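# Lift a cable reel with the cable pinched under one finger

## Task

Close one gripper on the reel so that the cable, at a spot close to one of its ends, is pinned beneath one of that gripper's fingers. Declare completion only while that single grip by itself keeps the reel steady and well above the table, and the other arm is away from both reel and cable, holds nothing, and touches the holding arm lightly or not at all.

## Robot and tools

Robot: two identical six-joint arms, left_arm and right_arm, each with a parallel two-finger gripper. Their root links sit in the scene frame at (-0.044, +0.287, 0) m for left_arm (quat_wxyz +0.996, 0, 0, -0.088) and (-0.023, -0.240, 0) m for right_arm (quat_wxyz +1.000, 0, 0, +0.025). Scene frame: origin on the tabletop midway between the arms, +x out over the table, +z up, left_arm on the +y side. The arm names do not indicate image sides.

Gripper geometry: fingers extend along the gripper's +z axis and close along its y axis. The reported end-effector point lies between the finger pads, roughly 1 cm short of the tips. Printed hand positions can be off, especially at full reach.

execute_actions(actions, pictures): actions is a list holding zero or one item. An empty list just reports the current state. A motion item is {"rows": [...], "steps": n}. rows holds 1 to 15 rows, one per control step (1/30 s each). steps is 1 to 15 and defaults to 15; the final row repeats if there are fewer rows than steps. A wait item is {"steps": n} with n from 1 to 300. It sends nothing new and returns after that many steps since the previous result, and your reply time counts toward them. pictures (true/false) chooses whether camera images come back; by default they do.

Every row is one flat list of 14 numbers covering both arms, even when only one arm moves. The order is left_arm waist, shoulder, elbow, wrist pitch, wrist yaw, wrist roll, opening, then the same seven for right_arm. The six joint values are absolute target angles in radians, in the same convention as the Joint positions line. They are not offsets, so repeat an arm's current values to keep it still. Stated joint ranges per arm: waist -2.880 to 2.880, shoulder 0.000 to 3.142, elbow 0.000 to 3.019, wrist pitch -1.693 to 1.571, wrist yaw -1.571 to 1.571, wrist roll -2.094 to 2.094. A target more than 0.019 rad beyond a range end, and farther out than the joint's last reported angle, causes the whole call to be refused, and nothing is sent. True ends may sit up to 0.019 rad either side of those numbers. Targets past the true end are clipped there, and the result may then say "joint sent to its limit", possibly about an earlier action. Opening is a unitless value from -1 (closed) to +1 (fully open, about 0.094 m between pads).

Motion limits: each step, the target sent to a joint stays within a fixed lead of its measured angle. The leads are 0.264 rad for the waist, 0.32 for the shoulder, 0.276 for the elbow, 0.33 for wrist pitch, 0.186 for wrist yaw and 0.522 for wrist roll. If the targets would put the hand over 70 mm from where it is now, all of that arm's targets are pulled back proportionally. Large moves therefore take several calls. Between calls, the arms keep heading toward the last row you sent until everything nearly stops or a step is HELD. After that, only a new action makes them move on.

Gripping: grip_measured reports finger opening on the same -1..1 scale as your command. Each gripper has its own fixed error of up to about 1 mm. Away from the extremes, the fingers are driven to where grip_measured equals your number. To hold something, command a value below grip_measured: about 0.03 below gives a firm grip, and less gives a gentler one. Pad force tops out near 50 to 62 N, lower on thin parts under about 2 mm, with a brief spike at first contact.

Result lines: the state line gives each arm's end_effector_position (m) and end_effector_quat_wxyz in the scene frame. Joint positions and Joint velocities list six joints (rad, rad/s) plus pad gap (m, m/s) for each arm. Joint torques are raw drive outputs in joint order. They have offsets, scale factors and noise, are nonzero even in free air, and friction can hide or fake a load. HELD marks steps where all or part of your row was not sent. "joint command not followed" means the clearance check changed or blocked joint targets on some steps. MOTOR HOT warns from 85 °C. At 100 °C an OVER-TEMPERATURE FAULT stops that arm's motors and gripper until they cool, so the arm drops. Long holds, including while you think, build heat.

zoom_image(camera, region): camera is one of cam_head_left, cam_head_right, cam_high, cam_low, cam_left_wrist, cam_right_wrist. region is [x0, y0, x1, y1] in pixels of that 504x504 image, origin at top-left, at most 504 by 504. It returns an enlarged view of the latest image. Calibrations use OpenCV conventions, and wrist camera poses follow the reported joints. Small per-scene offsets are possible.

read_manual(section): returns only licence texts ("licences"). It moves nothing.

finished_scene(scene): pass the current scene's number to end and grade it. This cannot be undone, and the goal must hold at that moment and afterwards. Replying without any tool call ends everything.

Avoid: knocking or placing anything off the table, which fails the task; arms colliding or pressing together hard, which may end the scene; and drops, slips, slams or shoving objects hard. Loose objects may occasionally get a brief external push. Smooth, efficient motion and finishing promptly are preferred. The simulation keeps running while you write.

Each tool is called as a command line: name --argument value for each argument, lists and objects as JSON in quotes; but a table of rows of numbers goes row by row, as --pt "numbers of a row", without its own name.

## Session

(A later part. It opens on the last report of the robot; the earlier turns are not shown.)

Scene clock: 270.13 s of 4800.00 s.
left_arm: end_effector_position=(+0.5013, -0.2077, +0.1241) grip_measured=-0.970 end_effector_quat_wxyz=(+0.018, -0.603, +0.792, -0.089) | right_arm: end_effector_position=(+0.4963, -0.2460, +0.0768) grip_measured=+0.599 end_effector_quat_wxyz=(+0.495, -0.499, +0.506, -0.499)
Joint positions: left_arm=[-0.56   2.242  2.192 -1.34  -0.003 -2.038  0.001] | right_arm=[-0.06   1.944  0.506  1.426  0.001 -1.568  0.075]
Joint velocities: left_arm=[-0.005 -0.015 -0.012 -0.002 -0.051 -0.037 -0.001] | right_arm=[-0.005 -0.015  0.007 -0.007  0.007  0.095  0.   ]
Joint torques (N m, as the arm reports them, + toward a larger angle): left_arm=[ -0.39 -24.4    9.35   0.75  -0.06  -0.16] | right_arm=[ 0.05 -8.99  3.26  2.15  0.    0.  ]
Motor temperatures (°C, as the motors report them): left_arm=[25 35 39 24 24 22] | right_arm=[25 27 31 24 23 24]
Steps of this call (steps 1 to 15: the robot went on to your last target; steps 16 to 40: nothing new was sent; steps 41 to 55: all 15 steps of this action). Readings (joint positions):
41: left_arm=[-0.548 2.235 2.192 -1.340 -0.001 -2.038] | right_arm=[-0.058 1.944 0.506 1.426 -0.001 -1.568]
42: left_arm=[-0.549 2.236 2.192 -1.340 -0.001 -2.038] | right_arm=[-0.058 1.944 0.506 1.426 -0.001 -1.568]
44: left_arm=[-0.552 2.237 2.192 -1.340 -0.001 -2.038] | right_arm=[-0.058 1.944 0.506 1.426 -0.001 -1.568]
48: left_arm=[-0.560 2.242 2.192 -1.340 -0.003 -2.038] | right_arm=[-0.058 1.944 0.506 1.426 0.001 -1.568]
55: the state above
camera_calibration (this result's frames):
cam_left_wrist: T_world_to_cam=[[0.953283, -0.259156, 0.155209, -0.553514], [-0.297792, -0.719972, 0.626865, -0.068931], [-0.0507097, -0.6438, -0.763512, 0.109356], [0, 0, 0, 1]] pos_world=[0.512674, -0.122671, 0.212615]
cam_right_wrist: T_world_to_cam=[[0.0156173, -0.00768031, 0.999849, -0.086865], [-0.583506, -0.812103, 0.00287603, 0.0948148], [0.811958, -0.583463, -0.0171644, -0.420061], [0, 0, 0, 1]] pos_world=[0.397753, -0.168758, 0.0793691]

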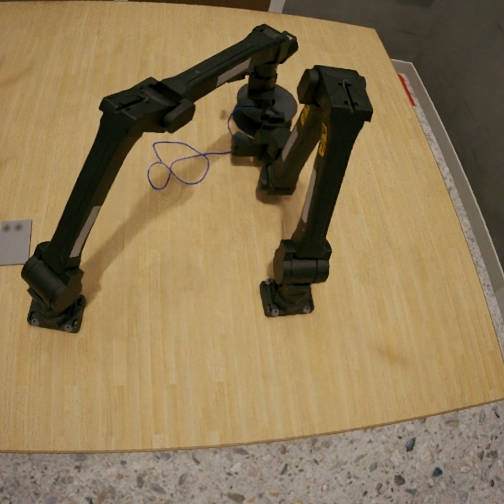

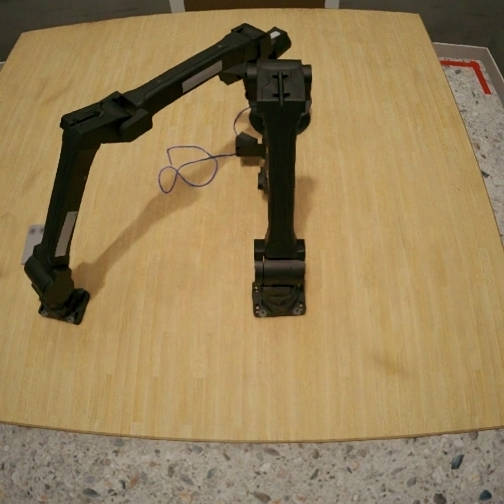

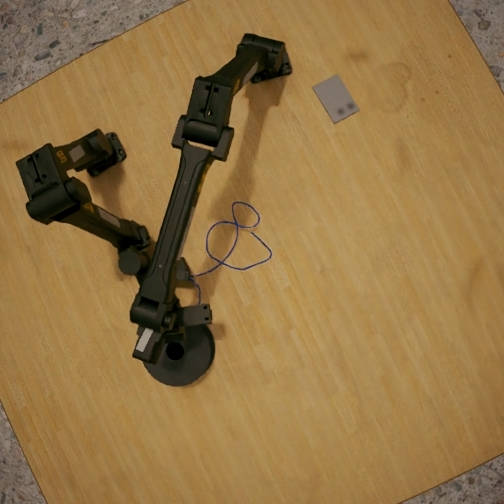

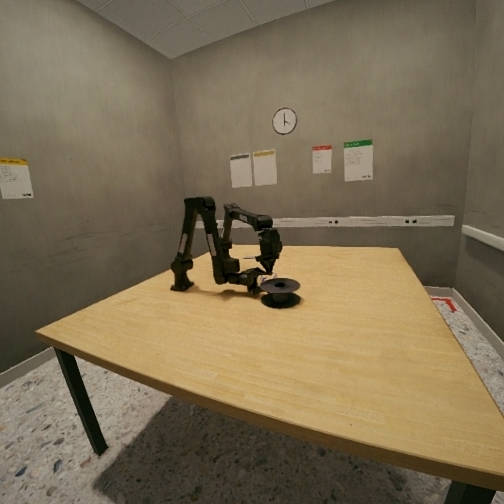

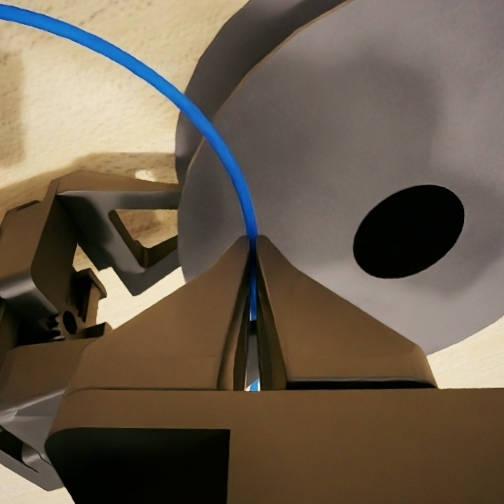

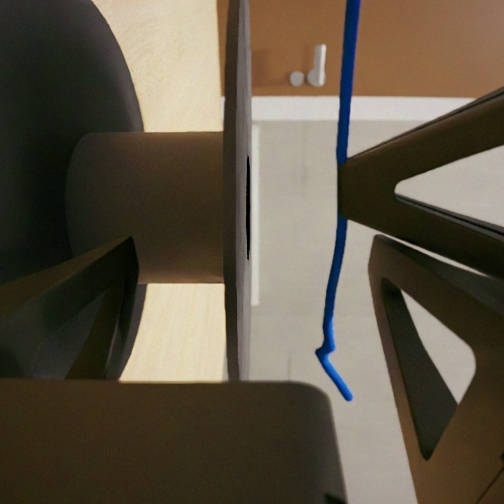

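execute_actions --actions '[{"rows":[[-0.555,2.245,2.18,-1.33,0,-2.05,-1,-0.07,1.935,0.52,1.445,0,-1.57,0.2],[-0.555,2.245,2.18,-1.33,0,-2.05,-1,-0.07,1.935,0.52,1.445,0,-1.57,0.2],[-0.555,2.245,2.18,-1.33,0,-2.05,-1,-0.07,1.935,0.52,1.445,0,-1.57,0.2],[-0.555,2.245,2.18,-1.33,0,-2.05,-1,-0.07,1.935,0.52,1.445,0,-1.57,0.2],[-0.555,2.27,2.18,-1.33,0,-2.05,-1,-0.07,1.935,0.52,1.445,0,-1.57,-0.3]],"steps":15}]'

Scene clock: 272.20 s of 4800.00 s.
left_arm: end_effector_position=(+0.5008, -0.2072, +0.1210) grip_measured=-0.970 end_effector_quat_wxyz=(+0.017, -0.603, +0.793, -0.086) | right_arm: end_effector_position=(+0.4964, -0.2460, +0.0795) grip_measured=-0.299 end_effector_quat_wxyz=(+0.497, -0.497, +0.504, -0.501)
Joint positions: left_arm=[-0.56   2.245  2.19  -1.34  -0.003 -2.038  0.001] | right_arm=[-0.06   1.942  0.506  1.433  0.001 -1.568  0.033]
Joint velocities: left_arm=[ 0.015 -0.005 -0.002 -0.012  0.037 -0.022  0.   ] | right_arm=[ 0.005  0.005 -0.002 -0.002 -0.051 -0.022 -0.002]
Joint torques (N m, as the arm reports them, + toward a larger angle): left_arm=[  1.29 -25.48   9.49   0.69  -0.09  -0.17] | right_arm=[ 0.2  -9.34  3.27  1.74 -0.01  0.03]
Motor temperatures (°C, as the motors report them): left_arm=[25 35 38 24 24 22] | right_arm=[25 27 30 24 23 24]
Steps of this call (steps 1 to 15: the robot went on to your last target; steps 16 to 47: nothing new was sent; steps 48 to 62: all 15 steps of this action). Readings (joint positions):
48: left_arm=[-0.560 2.242 2.192 -1.340 -0.003 -2.038] | right_arm=[-0.060 1.944 0.506 1.426 0.001 -1.568]
49: left_arm=[-0.560 2.242 2.192 -1.340 -0.003 -2.038] | right_arm=[-0.060 1.944 0.506 1.426 0.001 -1.568]
51: left_arm=[-0.560 2.242 2.192 -1.340 -0.003 -2.038] | right_arm=[-0.060 1.944 0.506 1.426 0.001 -1.568]
55: left_arm=[-0.560 2.244 2.190 -1.340 -0.003 -2.038] | right_arm=[-0.060 1.942 0.506 1.433 0.001 -1.568]
62: the state above
camera_calibration (this result's frames):
cam_left_wrist: T_world_to_cam=[[0.953888, -0.259704, 0.150506, -0.552323], [-0.295315, -0.722219, 0.625451, -0.0683262], [-0.0537342, -0.641057, -0.76561, 0.109533], [0, 0, 0, 1]] pos_world=[0.512562, -0.12257, 0.209722]
cam_right_wrist: T_world_to_cam=[[0.00684464, -0.00759331, 0.999948, -0.0851358], [-0.58351, -0.812103, -0.00217276, 0.0952752], [0.812077, -0.583464, -0.00998933, -0.420738], [0, 0, 0, 1]] pos_world=[0.397848, -0.168758, 0.0811355]

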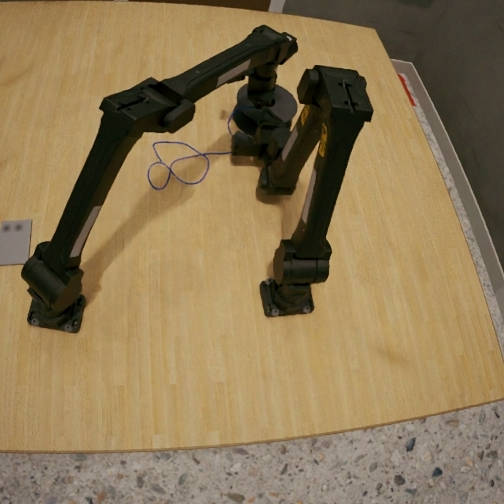

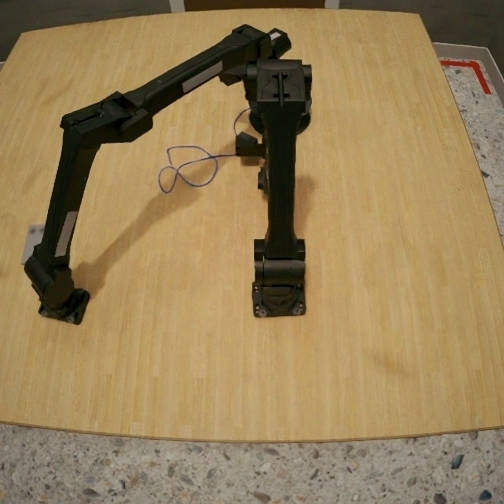

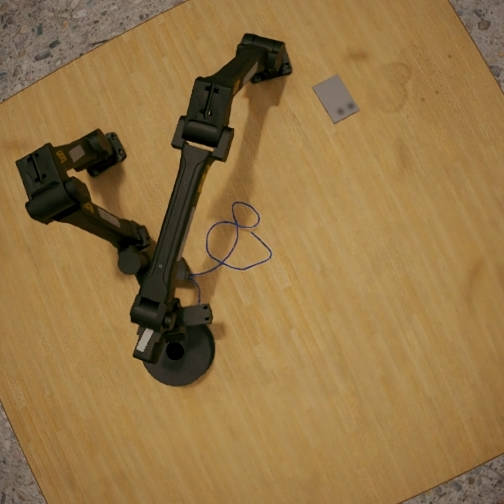

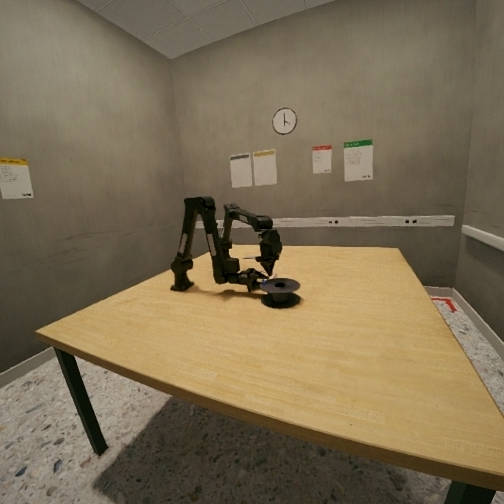

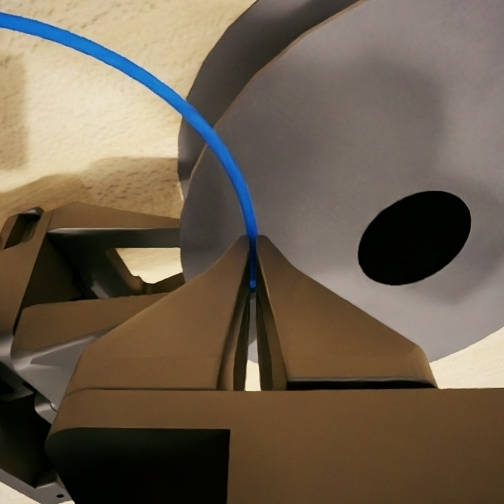

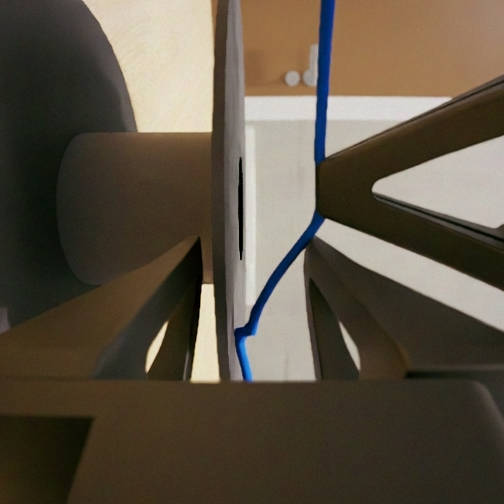

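execute_actions --actions '[{"rows":[[-0.555,2.305,2.17,-1.33,0,-2.05,-1,-0.07,1.935,0.52,1.445,0,-1.57,-0.5]],"steps":15}]'

Scene clock: 273.67 s of 4800.00 s.
left_arm: end_effector_position=(+0.4991, -0.2057, +0.0969) grip_measured=-0.970 end_effector_quat_wxyz=(+0.014, -0.604, +0.794, -0.069) | right_arm: end_effector_position=(+0.4964, -0.2463, +0.0798) grip_measured=-0.499 end_effector_quat_wxyz=(+0.497, -0.497, +0.504, -0.502)
Joint positions: left_arm=[-0.56   2.274  2.183 -1.339 -0.003 -2.038  0.001] | right_arm=[-0.06   1.941  0.506  1.434  0.002 -1.568  0.024]
Joint velocities: left_arm=[ 0.005  0.005 -0.017 -0.002  0.007 -0.007 -0.001] | right_arm=[-0.005 -0.005  0.007 -0.007  0.022 -0.007 -0.   ]
Joint torques (N m, as the arm reports them, + toward a larger angle): left_arm=[  0.82 -25.36   9.16   0.63  -0.07  -0.16] | right_arm=[-0.36 -9.3   3.21  1.69 -0.03 -0.01]
Motor temperatures (°C, as the motors report them): left_arm=[25 35 38 24 24 22] | right_arm=[25 27 30 24 23 24]
Steps of this call (steps 1 to 15: the robot went on to your last target; steps 16 to 29: nothing new was sent; steps 30 to 44: all 15 steps of this action). Readings (joint positions):
30: left_arm=[-0.560 2.247 2.189 -1.340 -0.003 -2.038] | right_arm=[-0.060 1.942 0.506 1.433 0.001 -1.568]
31: left_arm=[-0.560 2.249 2.189 -1.340 -0.003 -2.038] | right_arm=[-0.060 1.941 0.506 1.434 0.001 -1.568]
33: left_arm=[-0.560 2.257 2.188 -1.340 -0.003 -2.038] | right_arm=[-0.060 1.941 0.506 1.434 0.001 -1.568]
37: left_arm=[-0.560 2.274 2.183 -1.340 -0.003 -2.038] | right_arm=[-0.060 1.941 0.506 1.434 0.002 -1.568]
44: the state above
camera_calibration (this result's frames):
cam_left_wrist: T_world_to_cam=[[0.957568, -0.262582, 0.1188, -0.546018], [-0.278533, -0.737248, 0.615536, -0.0631699], [-0.0740436, -0.622507, -0.779103, 0.107281], [0, 0, 0, 1]] pos_world=[0.513198, -0.123163, 0.187334]
cam_right_wrist: T_world_to_cam=[[0.00569166, -0.00758721, 0.999955, -0.0849426], [-0.584436, -0.811435, -0.00283024, 0.0956946], [0.81142, -0.584393, -0.00905264, -0.420917], [0, 0, 0, 1]] pos_world=[0.397951, -0.168975, 0.0813992]

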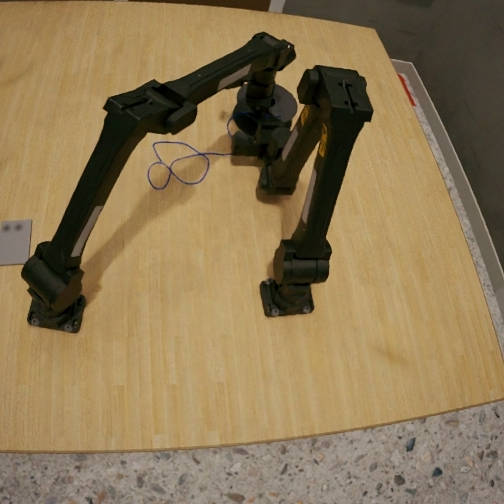

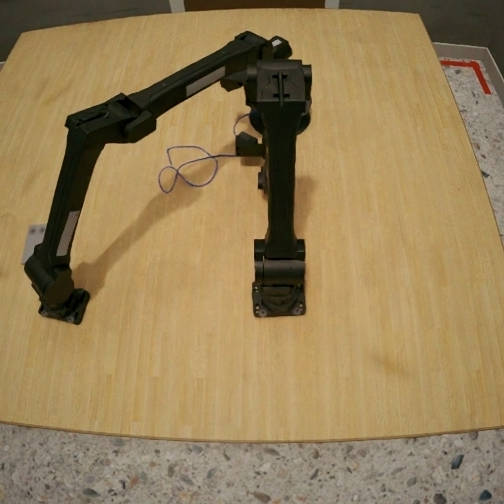

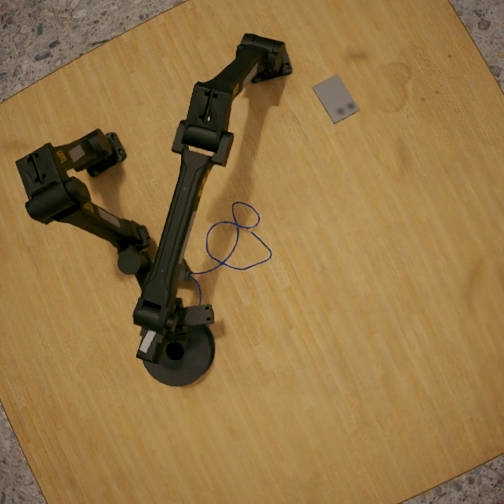

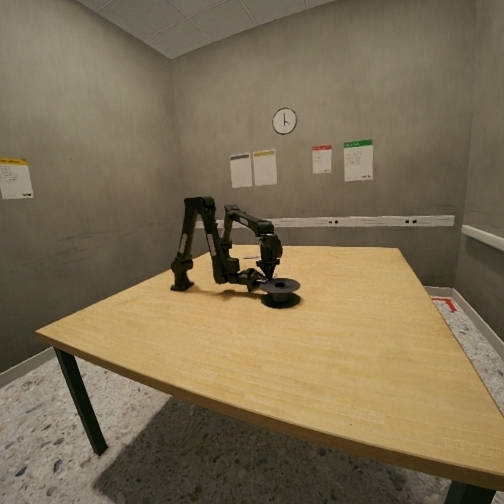

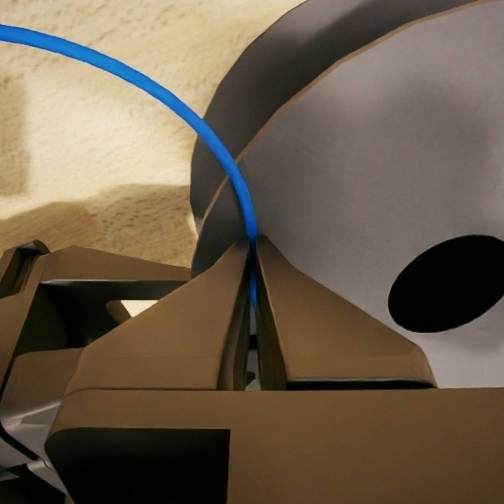

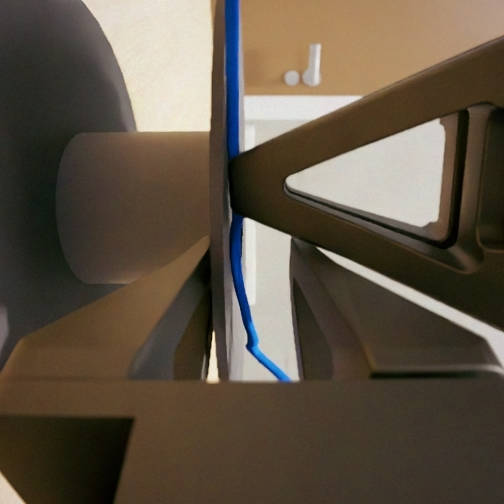

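The cable now lies flat on the flange between the right fingers. Closing the right gripper.

execute_actions --actions '[{"rows":[[-0.555,2.275,2.17,-1.33,0,-2.05,-1,-0.07,1.935,0.52,1.445,0,-1.57,-1]],"steps":15}]'

Scene clock: 274.80 s of 4800.00 s.
left_arm: end_effector_position=(+0.4988, -0.2058, +0.1008) grip_measured=-0.970 end_effector_quat_wxyz=(+0.014, -0.605, +0.793, -0.071) | right_arm: end_effector_position=(+0.4963, -0.2461, +0.0759) grip_measured=-0.898 end_effector_quat_wxyz=(+0.495, -0.500, +0.507, -0.499)
Joint positions: left_arm=[-0.56   2.268  2.182 -1.339 -0.001 -2.039  0.001] | right_arm=[-0.06   1.946  0.506  1.427  0.001 -1.569  0.005]
Joint velocities: left_arm=[-0.005 -0.005  0.002 -0.007 -0.037  0.051 -0.001] | right_arm=[-0.005 -0.005 -0.007  0.007  0.022 -0.007  0.   ]
Joint torques (N m, as the arm reports them, + toward a larger angle): left_arm=[  0.93 -27.4    9.19   0.67  -0.22  -0.15] | right_arm=[-0.18 -9.71  3.2   1.89  0.01 -0.04]
Motor temperatures (°C, as the motors report them): left_arm=[25 35 38 24 24 22] | right_arm=[25 27 30 24 23 24]
Steps of this call (steps 1 to 15: the robot went on to your last target; steps 16 to 19: nothing new was sent; steps 20 to 34: all 15 steps of this action). Readings (joint positions):
20: left_arm=[-0.560 2.274 2.183 -1.339 -0.003 -2.038] | right_arm=[-0.060 1.941 0.506 1.432 0.002 -1.568]
21: left_arm=[-0.560 2.271 2.183 -1.339 -0.002 -2.038] | right_arm=[-0.060 1.945 0.506 1.426 0.002 -1.568]
23: left_arm=[-0.560 2.268 2.183 -1.339 -0.001 -2.038] | right_arm=[-0.060 1.947 0.506 1.427 0.002 -1.569]
27: left_arm=[-0.560 2.268 2.182 -1.339 -0.001 -2.039] | right_arm=[-0.060 1.946 0.506 1.427 0.001 -1.569]
34: the state above
camera_calibration (this result's frames):
cam_left_wrist: T_world_to_cam=[[0.957397, -0.26152, 0.122465, -0.546315], [-0.279732, -0.734603, 0.618149, -0.0648267], [-0.0716953, -0.626072, -0.776463, 0.108033], [0, 0, 0, 1]] pos_world=[0.512652, -0.122858, 0.190861]
cam_right_wrist: T_world_to_cam=[[0.01677, -0.00693364, 0.999835, -0.0863186], [-0.583495, -0.812106, 0.00415505, 0.094608], [0.811944, -0.583468, -0.0176648, -0.420113], [0, 0, 0, 1]] pos_world=[0.397759, -0.168889, 0.0784901]

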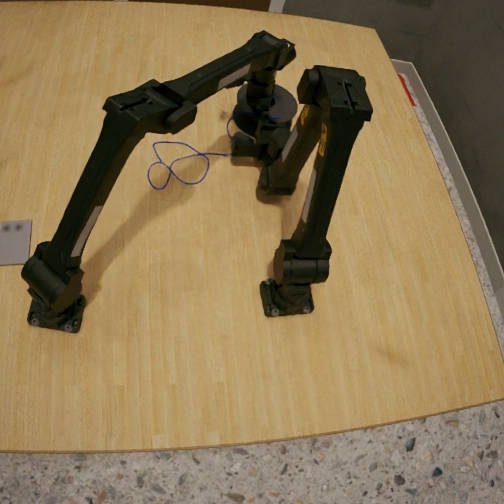

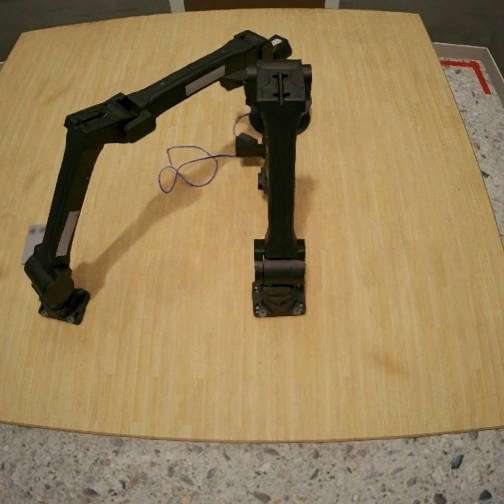

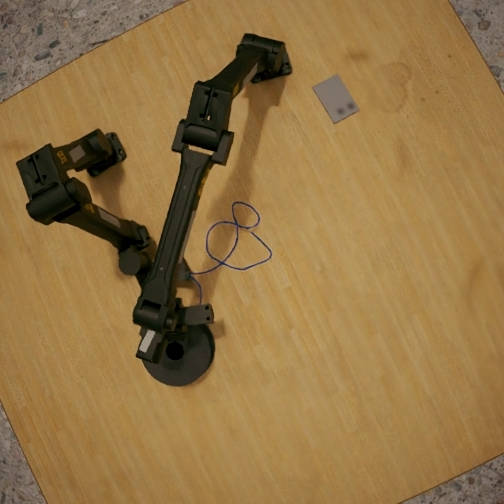

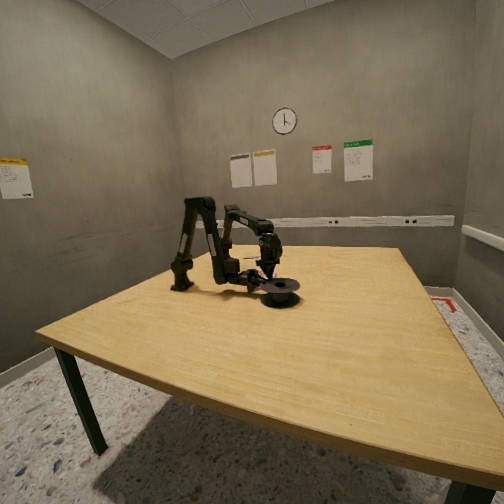

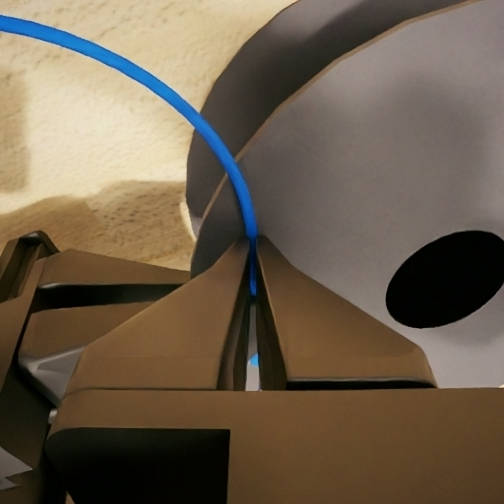

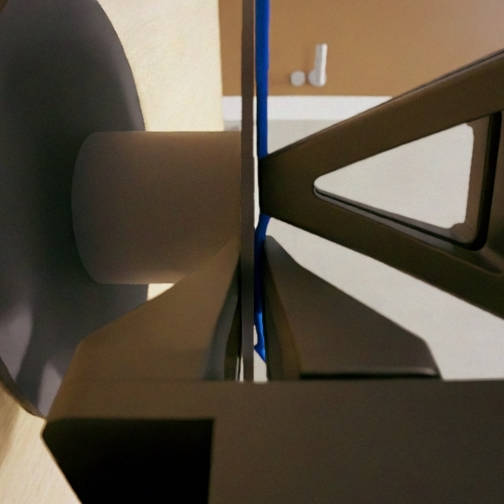

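execute_actions --actions '[{"rows":[[-0.55,2.27,2.17,-1.33,0,-2.05,-0.55,-0.07,1.935,0.52,1.445,0,-1.57,-1],[-0.55,2.27,2.17,-1.33,0,-2.05,-0.55,-0.07,1.935,0.52,1.445,0,-1.57,-1],[-0.55,2.27,2.17,-1.33,0,-2.05,-0.55,-0.07,1.935,0.52,1.445,0,-1.57,-1],[-0.55,2.27,2.17,-1.33,0,-2.05,-0.55,-0.07,1.935,0.52,1.445,0,-1.57,-1],[-0.55,2.27,2.17,-1.33,0,-2.05,-0.55,-0.07,1.935,0.52,1.445,0,-1.57,-1],[-0.55,2.27,2.17,-1.33,0,-2.05,-0.55,-0.07,1.935,0.52,1.445,0,-1.57,-1],[-0.53,2.12,2.17,-1.33,0,-2.05,-0.55,-0.07,1.935,0.52,1.445,0,-1.57,-1]],"steps":15}]' --pictures false

execute_actions --actions '[{"rows":[[-0.2,1.7,1.9,-1.33,0,-1.5,0.5,-0.07,1.935,0.52,1.445,0,-1.57,-1]],"steps":15}]'

Scene clock: 278.63 s of 4800.00 s.
left_arm: end_effector_position=(+0.5012, -0.1949, +0.1881) grip_measured=-0.552 end_effector_quat_wxyz=(-0.025, +0.607, -0.784, +0.129) | right_arm: end_effector_position=(+0.4963, -0.2461, +0.0759) grip_measured=-0.898 end_effector_quat_wxyz=(+0.495, -0.500, +0.507, -0.499)
Joint positions: left_arm=[-0.547  2.136  2.167 -1.339 -0.001 -2.041  0.021] | right_arm=[-0.06   1.946  0.506  1.427  0.001 -1.569  0.005]
Joint velocities: left_arm=[ 0.073 -0.562 -0.007  0.002 -0.051 -0.051  0.   ] | right_arm=[-0.015 -0.005 -0.007 -0.002  0.007  0.037 -0.001]
Joint torques (N m, as the arm reports them, + toward a larger angle): left_arm=[  1.92 -25.03  10.9    0.86  -0.14  -0.14] | right_arm=[-0.19 -9.76  3.11  2.03  0.02 -0.01]
Motor temperatures (°C, as the motors report them): left_arm=[25 35 37 24 24 22] | right_arm=[25 27 30 24 23 24]
Steps of this call (steps 1 to 15: the robot went on to your last target; steps 16 to 100: nothing new was sent; steps 101 to 115: all 15 steps of this action). Readings (joint positions):
101: left_arm=[-0.560 2.268 2.182 -1.339 -0.001 -2.041] | right_arm=[-0.060 1.946 0.506 1.427 0.001 -1.569]
102: left_arm=[-0.560 2.268 2.182 -1.339 -0.001 -2.041] | right_arm=[-0.060 1.946 0.506 1.427 0.001 -1.569]
104: left_arm=[-0.560 2.268 2.182 -1.339 -0.001 -2.041] | right_arm=[-0.060 1.946 0.506 1.427 0.001 -1.569]
108: left_arm=[-0.559 2.253 2.172 -1.339 -0.001 -2.041] | right_arm=[-0.060 1.946 0.506 1.427 0.001 -1.569]
115: the state above

Scene clock: 279.13 s of 4800.00 s.
left_arm: end_effector_position=(+0.5276, +0.0399, +0.3589) grip_measured=+0.499 end_effector_quat_wxyz=(+0.119, -0.560, +0.797, -0.193) | right_arm: end_effector_position=(+0.4963, -0.2461, +0.0759) grip_measured=-0.898 end_effector_quat_wxyz=(+0.495, -0.500, +0.507, -0.499)
Joint positions: left_arm=[-0.231  1.71   1.931 -1.335 -0.001 -1.633  0.07 ] | right_arm=[-0.06   1.946  0.506  1.427  0.001 -1.569  0.005]
Joint velocities: left_arm=[ 0.933 -0.611 -0.227 -0.012  0.022  0.711  0.   ] | right_arm=[-0.015 -0.015 -0.012 -0.002 -0.007  0.022 -0.001]
Joint torques (N m, as the arm reports them, + toward a larger angle): left_arm=[ -1.14 -17.09   9.34   1.07  -0.18   0.07] | right_arm=[-0.23 -9.67  3.27  2.21  0.    0.  ]
Motor temperatures (°C, as the motors report them): left_arm=[25 35 37 24 24 22] | right_arm=[25 27 30 24 23 24]
Steps of this call (steps 1 to 15: all 15 steps of this action). Readings (joint positions):
1: left_arm=[-0.541 2.110 2.154 -1.335 -0.001 -2.015] | right_arm=[-0.060 1.946 0.506 1.427 0.001 -1.569]
2: left_arm=[-0.535 2.078 2.129 -1.335 -0.001 -1.987] | right_arm=[-0.060 1.946 0.506 1.427 0.001 -1.569]
4: left_arm=[-0.512 2.016 2.083 -1.335 -0.001 -1.935] | right_arm=[-0.060 1.946 0.506 1.427 0.001 -1.569]
8: left_arm=[-0.437 1.898 2.021 -1.335 -0.001 -1.843] | right_arm=[-0.060 1.946 0.506 1.427 0.001 -1.569]
15: the state above
camera_calibration (this result's frames):
cam_left_wrist: T_world_to_cam=[[0.849498, -0.300999, 0.433305, -0.594268], [-0.511352, -0.671938, 0.535742, 0.113413], [0.129896, -0.676683, -0.724726, 0.341408], [0, 0, 0, 1]] pos_world=[0.518475, 0.128357, 0.444166]
cam_right_wrist: T_world_to_cam=[[0.01677, -0.00693364, 0.999835, -0.0863186], [-0.583495, -0.812106, 0.00415505, 0.094608], [0.811944, -0.583468, -0.0176648, -0.420113], [0, 0, 0, 1]] pos_world=[0.397759, -0.168889, 0.0784901]

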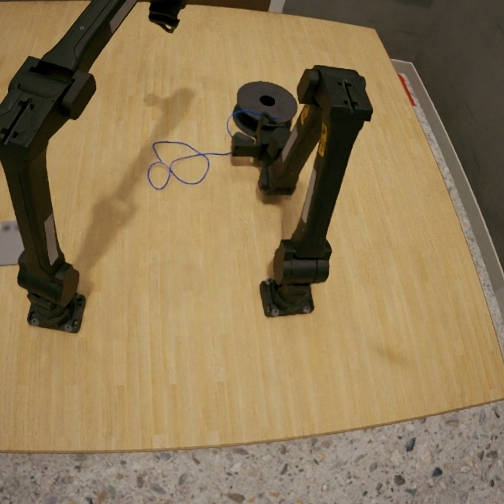

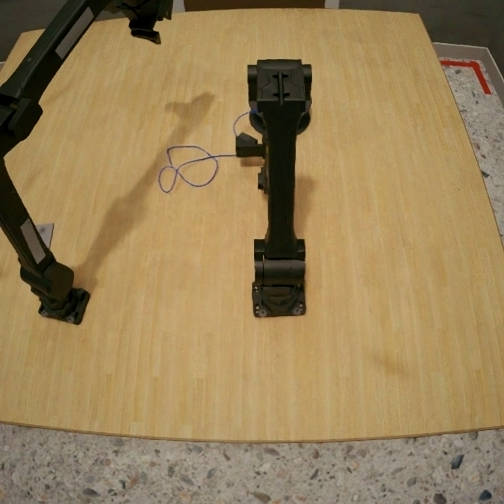

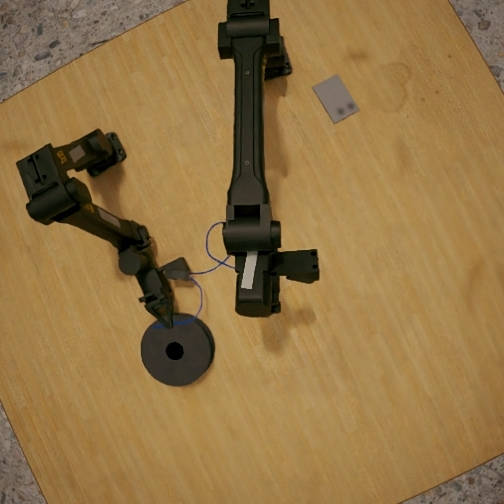

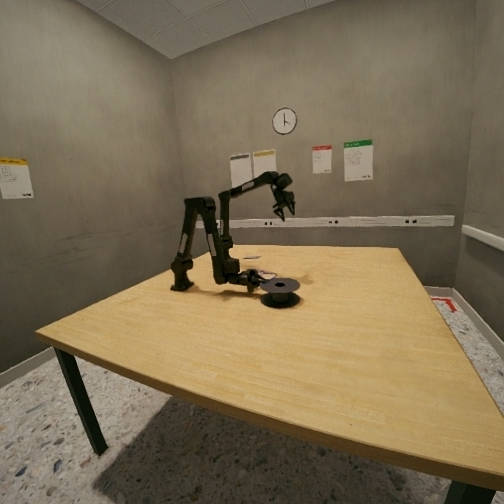

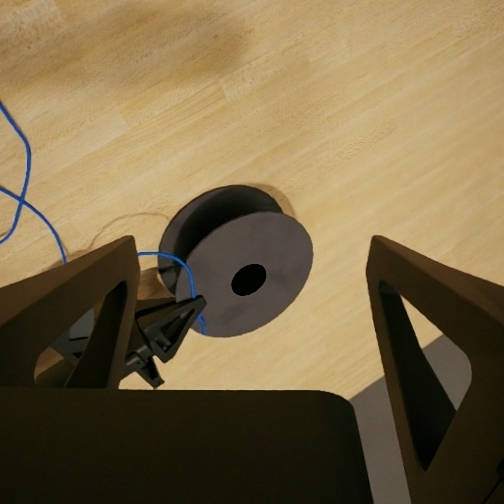

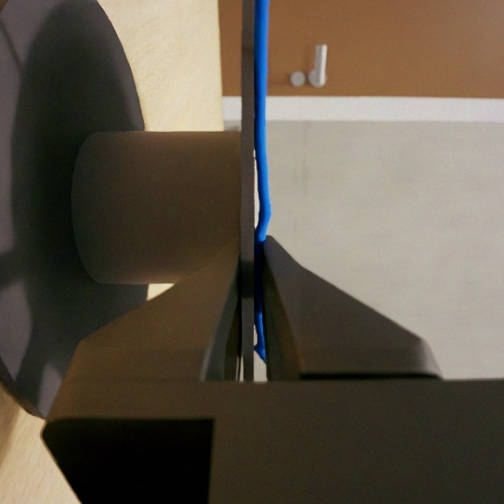

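execute_actions --actions '[{"rows":[[0.3,1.3,1.4,-1.3,0,-1.0,1,-0.07,1.85,0.52,1.36,0,-1.57,-1],[0.3,1.3,1.4,-1.3,0,-1.0,1,-0.07,1.85,0.52,1.36,0,-1.57,-1],[0.3,1.3,1.4,-1.3,0,-1.0,1,-0.07,1.85,0.52,1.36,0,-1.57,-1],[0.3,1.3,1.4,-1.3,0,-1.0,1,-0.07,1.75,0.53,1.26,0,-1.57,-1],[0.3,1.3,1.4,-1.3,0,-1.0,1,-0.07,1.75,0.53,1.26,0,-1.57,-1],[0.3,1.3,1.4,-1.3,0,-1.0,1,-0.07,1.75,0.53,1.26,0,-1.57,-1],[0.3,1.3,1.4,-1.3,0,-1.0,1,-0.07,1.65,0.57,1.12,0,-1.57,-1],[0.3,1.3,1.4,-1.3,0,-1.0,1,-0.07,1.65,0.57,1.12,0,-1.57,-1],[0.3,1.3,1.4,-1.3,0,-1.0,1,-0.07,1.65,0.57,1.12,0,-1.57,-1],[0.3,1.3,1.4,-1.3,0,-1.0,1,-0.07,1.55,0.62,0.97,0,-1.57,-1],[0.3,1.3,1.4,-1.3,0,-1.0,1,-0.07,1.55,0.62,0.97,0,-1.57,-1],[0.3,1.3,1.4,-1.3,0,-1.0,1,-0.07,1.55,0.62,0.97,0,-1.57,-1],[0.3,1.3,1.4,-1.3,0,-1.0,1,-0.07,1.45,0.68,0.81,0,-1.57,-1]],"steps":15}]' --pictures false

execute_actions --actions '[{"rows":[[0.3,1.3,1.4,-1.3,0,-1.0,1,-0.07,1.36,0.74,0.66,0,-1.57,-1],[0.3,1.3,1.4,-1.3,0,-1.0,1,-0.07,1.36,0.74,0.66,0,-1.57,-1],[0.3,1.3,1.4,-1.3,0,-1.0,1,-0.07,1.36,0.74,0.66,0,-1.57,-1],[0.3,1.3,1.4,-1.3,0,-1.0,1,-0.07,1.28,0.81,0.5,0,-1.57,-1],[0.3,1.3,1.4,-1.3,0,-1.0,1,-0.07,1.28,0.81,0.5,0,-1.57,-1],[0.3,1.3,1.4,-1.3,0,-1.0,1,-0.07,1.28,0.81,0.5,0,-1.57,-1],[0.3,1.3,1.4,-1.3,0,-1.0,1,-0.07,1.2,0.88,0.35,0,-1.57,-1]],"steps":15}]' --pictures false

execute_actions --actions '[{"steps":20}]'

Scene clock: 282.67 s of 4800.00 s.
left_arm: end_effector_position=(+0.4098, +0.3371, +0.3343) grip_measured=+1.000 end_effector_quat_wxyz=(+0.167, -0.561, +0.806, -0.090) | right_arm: end_effector_position=(+0.5166, -0.2463, +0.1795) grip_measured=-0.898 end_effector_quat_wxyz=(+0.478, -0.515, +0.522, -0.482)
Joint positions: left_arm=[ 0.287  1.301  1.429 -1.318 -0.001 -1.105  0.094] | right_arm=[-0.06   1.533  0.574  0.883  0.001 -1.569  0.005]
Joint velocities: left_arm=[ 1.158 -0.317 -0.418 -0.002 -0.037  0.549  0.   ] | right_arm=[-0.005 -0.737  0.374 -1.062  0.022  0.037  0.   ]
Joint torques (N m, as the arm reports them, + toward a larger angle): left_arm=[ -3.34 -10.36  10.47   1.49  -0.01   0.07] | right_arm=[-0.25 -9.2   9.99  2.34  0.    0.03]
Motor temperatures (°C, as the motors report them): left_arm=[25 35 36 24 24 22] | right_arm=[25 27 30 24 23 24]
Steps of this call (steps 1 to 30: the robot went on to your last target; steps 31 to 91: nothing new was sent; steps 92 to 106: all 15 steps of this action). Readings (joint positions):
92: left_arm=[-0.194 1.672 1.894 -1.328 -0.001 -1.482] | right_arm=[-0.060 1.940 0.506 1.414 0.001 -1.569]
93: left_arm=[-0.187 1.651 1.859 -1.324 -0.001 -1.449] | right_arm=[-0.060 1.926 0.506 1.394 0.001 -1.569]
95: left_arm=[-0.153 1.597 1.781 -1.324 -0.000 -1.391] | right_arm=[-0.060 1.886 0.506 1.345 0.001 -1.569]
99: left_arm=[-0.036 1.465 1.621 -1.321 -0.000 -1.284] | right_arm=[-0.060 1.758 0.511 1.184 0.001 -1.569]
106: the state above

Scene clock: 283.17 s of 4800.00 s.
left_arm: end_effector_position=(+0.4038, +0.3450, +0.3311) grip_measured=+1.000 end_effector_quat_wxyz=(+0.170, -0.532, +0.826, -0.079) | right_arm: end_effector_position=(+0.5197, -0.2463, +0.2820) grip_measured=-0.898 end_effector_quat_wxyz=(-0.458, +0.534, -0.541, +0.462)
Joint positions: left_arm=[ 0.305  1.29   1.412 -1.317 -0.003 -1.015  0.094] | right_arm=[-0.06   1.257  0.732  0.37   0.001 -1.569  0.005]
Joint velocities: left_arm=[-0.024  0.005 -0.007  0.007 -0.037  0.11   0.   ] | right_arm=[-0.005 -0.21   0.188 -0.3    0.007  0.066  0.   ]
Joint torques (N m, as the arm reports them, + toward a larger angle): left_arm=[  0.25 -10.72   9.73   1.54  -0.06   0.06] | right_arm=[ 0.52 -8.11 13.83  1.71  0.01  0.03]
Motor temperatures (°C, as the motors report them): left_arm=[25 34 36 24 24 22] | right_arm=[25 27 31 24 23 24]
Steps of this call (steps 1 to 15: all 15 steps of this action). Readings (joint positions):
1: left_arm=[0.320 1.293 1.419 -1.318 -0.003 -1.087] | right_arm=[-0.060 1.508 0.587 0.838 0.001 -1.569]
2: left_arm=[0.339 1.290 1.414 -1.318 -0.004 -1.073] | right_arm=[-0.060 1.481 0.602 0.791 0.001 -1.569]
4: left_arm=[0.344 1.290 1.413 -1.317 -0.004 -1.052] | right_arm=[-0.060 1.434 0.627 0.707 0.001 -1.569]
8: left_arm=[0.315 1.290 1.412 -1.317 -0.004 -1.028] | right_arm=[-0.060 1.349 0.676 0.533 0.001 -1.569]
15: the state above

Scene clock: 283.83 s of 4800.00 s.
left_arm: end_effector_position=(+0.4038, +0.3450, +0.3311) grip_measured=+1.000 end_effector_quat_wxyz=(+0.170, -0.531, +0.827, -0.079) | right_arm: end_effector_position=(+0.5273, -0.2464, +0.3200) grip_measured=-0.898 end_effector_quat_wxyz=(-0.471, +0.522, -0.529, +0.475)
Joint positions: left_arm=[ 0.305  1.29   1.412 -1.317 -0.003 -1.012  0.094] | right_arm=[-0.06   1.235  0.79   0.34   0.001 -1.569  0.005]
Joint velocities: left_arm=[-0.015 -0.005 -0.002  0.002  0.037  0.007  0.   ] | right_arm=[-0.005 -0.005 -0.012 -0.017  0.022 -0.007 -0.001]
Joint torques (N m, as the arm reports them, + toward a larger angle): left_arm=[  0.23 -10.9    9.66   1.43  -0.07   0.03] | right_arm=[-0.34 -8.71 14.11  2.   -0.01 -0.05]
Motor temperatures (°C, as the motors report them): left_arm=[25 34 36 24 24 22] | right_arm=[25 27 31 24 23 24]
Steps of this call (steps 1 to 20: the robot went on to your last target). Readings (joint positions):
1: left_arm=[0.305 1.290 1.412 -1.317 -0.003 -1.015] | right_arm=[-0.060 1.251 0.739 0.361 0.001 -1.569]
2: left_arm=[0.305 1.290 1.412 -1.317 -0.003 -1.014] | right_arm=[-0.060 1.247 0.745 0.355 0.001 -1.569]
4: left_arm=[0.305 1.290 1.412 -1.317 -0.003 -1.013] | right_arm=[-0.060 1.242 0.758 0.346 0.001 -1.569]
8: left_arm=[0.305 1.290 1.412 -1.317 -0.003 -1.013] | right_arm=[-0.060 1.239 0.777 0.341 0.001 -1.569]
20: the state above
camera_calibration (this result's frames):
cam_left_wrist: T_world_to_cam=[[0.852676, -0.425696, 0.302865, -0.3003], [-0.516874, -0.771776, 0.370408, 0.361493], [0.0760626, -0.472381, -0.878106, 0.545837], [0, 0, 0, 1]] pos_world=[0.401387, 0.408998, 0.436353]
cam_right_wrist: T_world_to_cam=[[0.109243, -0.00788592, 0.993984, -0.377993], [-0.580641, -0.812136, 0.057372, 0.0928456], [0.806797, -0.583415, -0.0932993, -0.414177], [0, 0, 0, 1]] pos_world=[0.42936, -0.169215, 0.33175]

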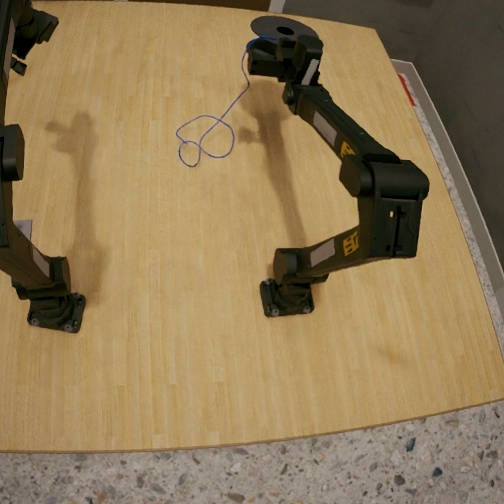

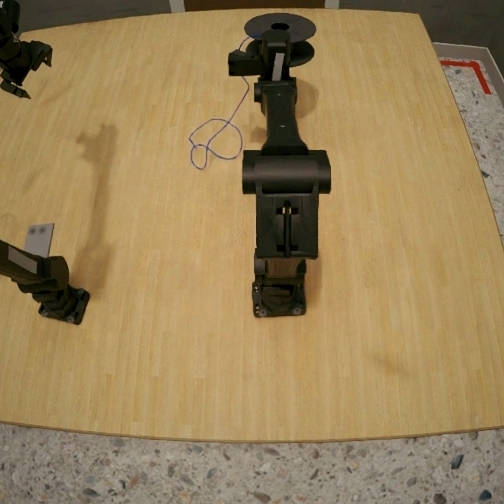

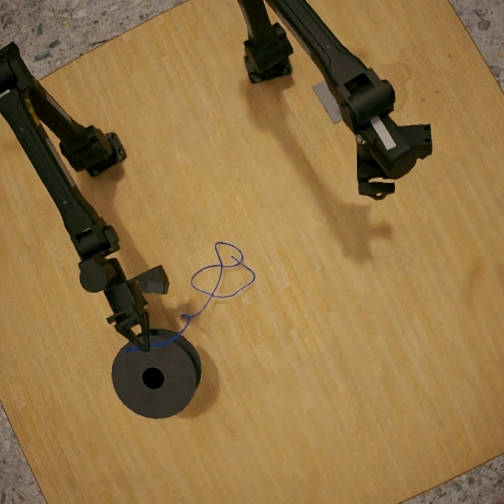

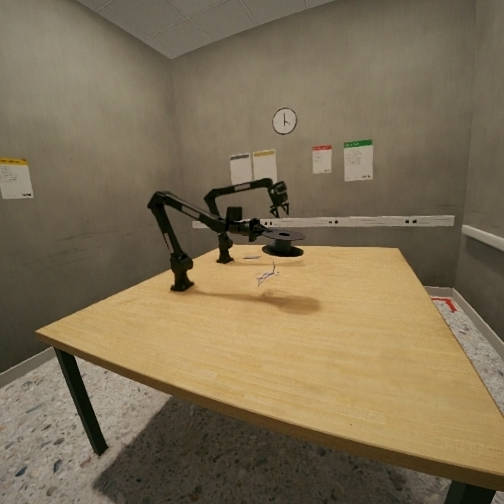

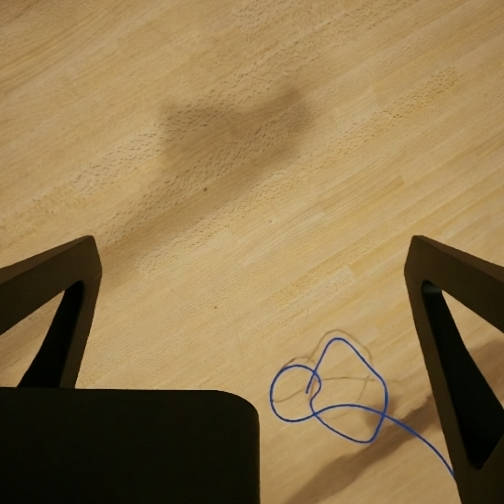

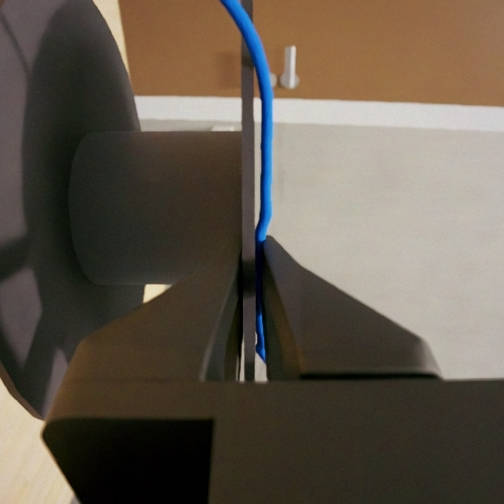

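The reel is held high with the cable trapped and the grip steady at −0.898, and the left arm is clear and empty.

finished_scene --scene 1

The scene is finished: the task was done.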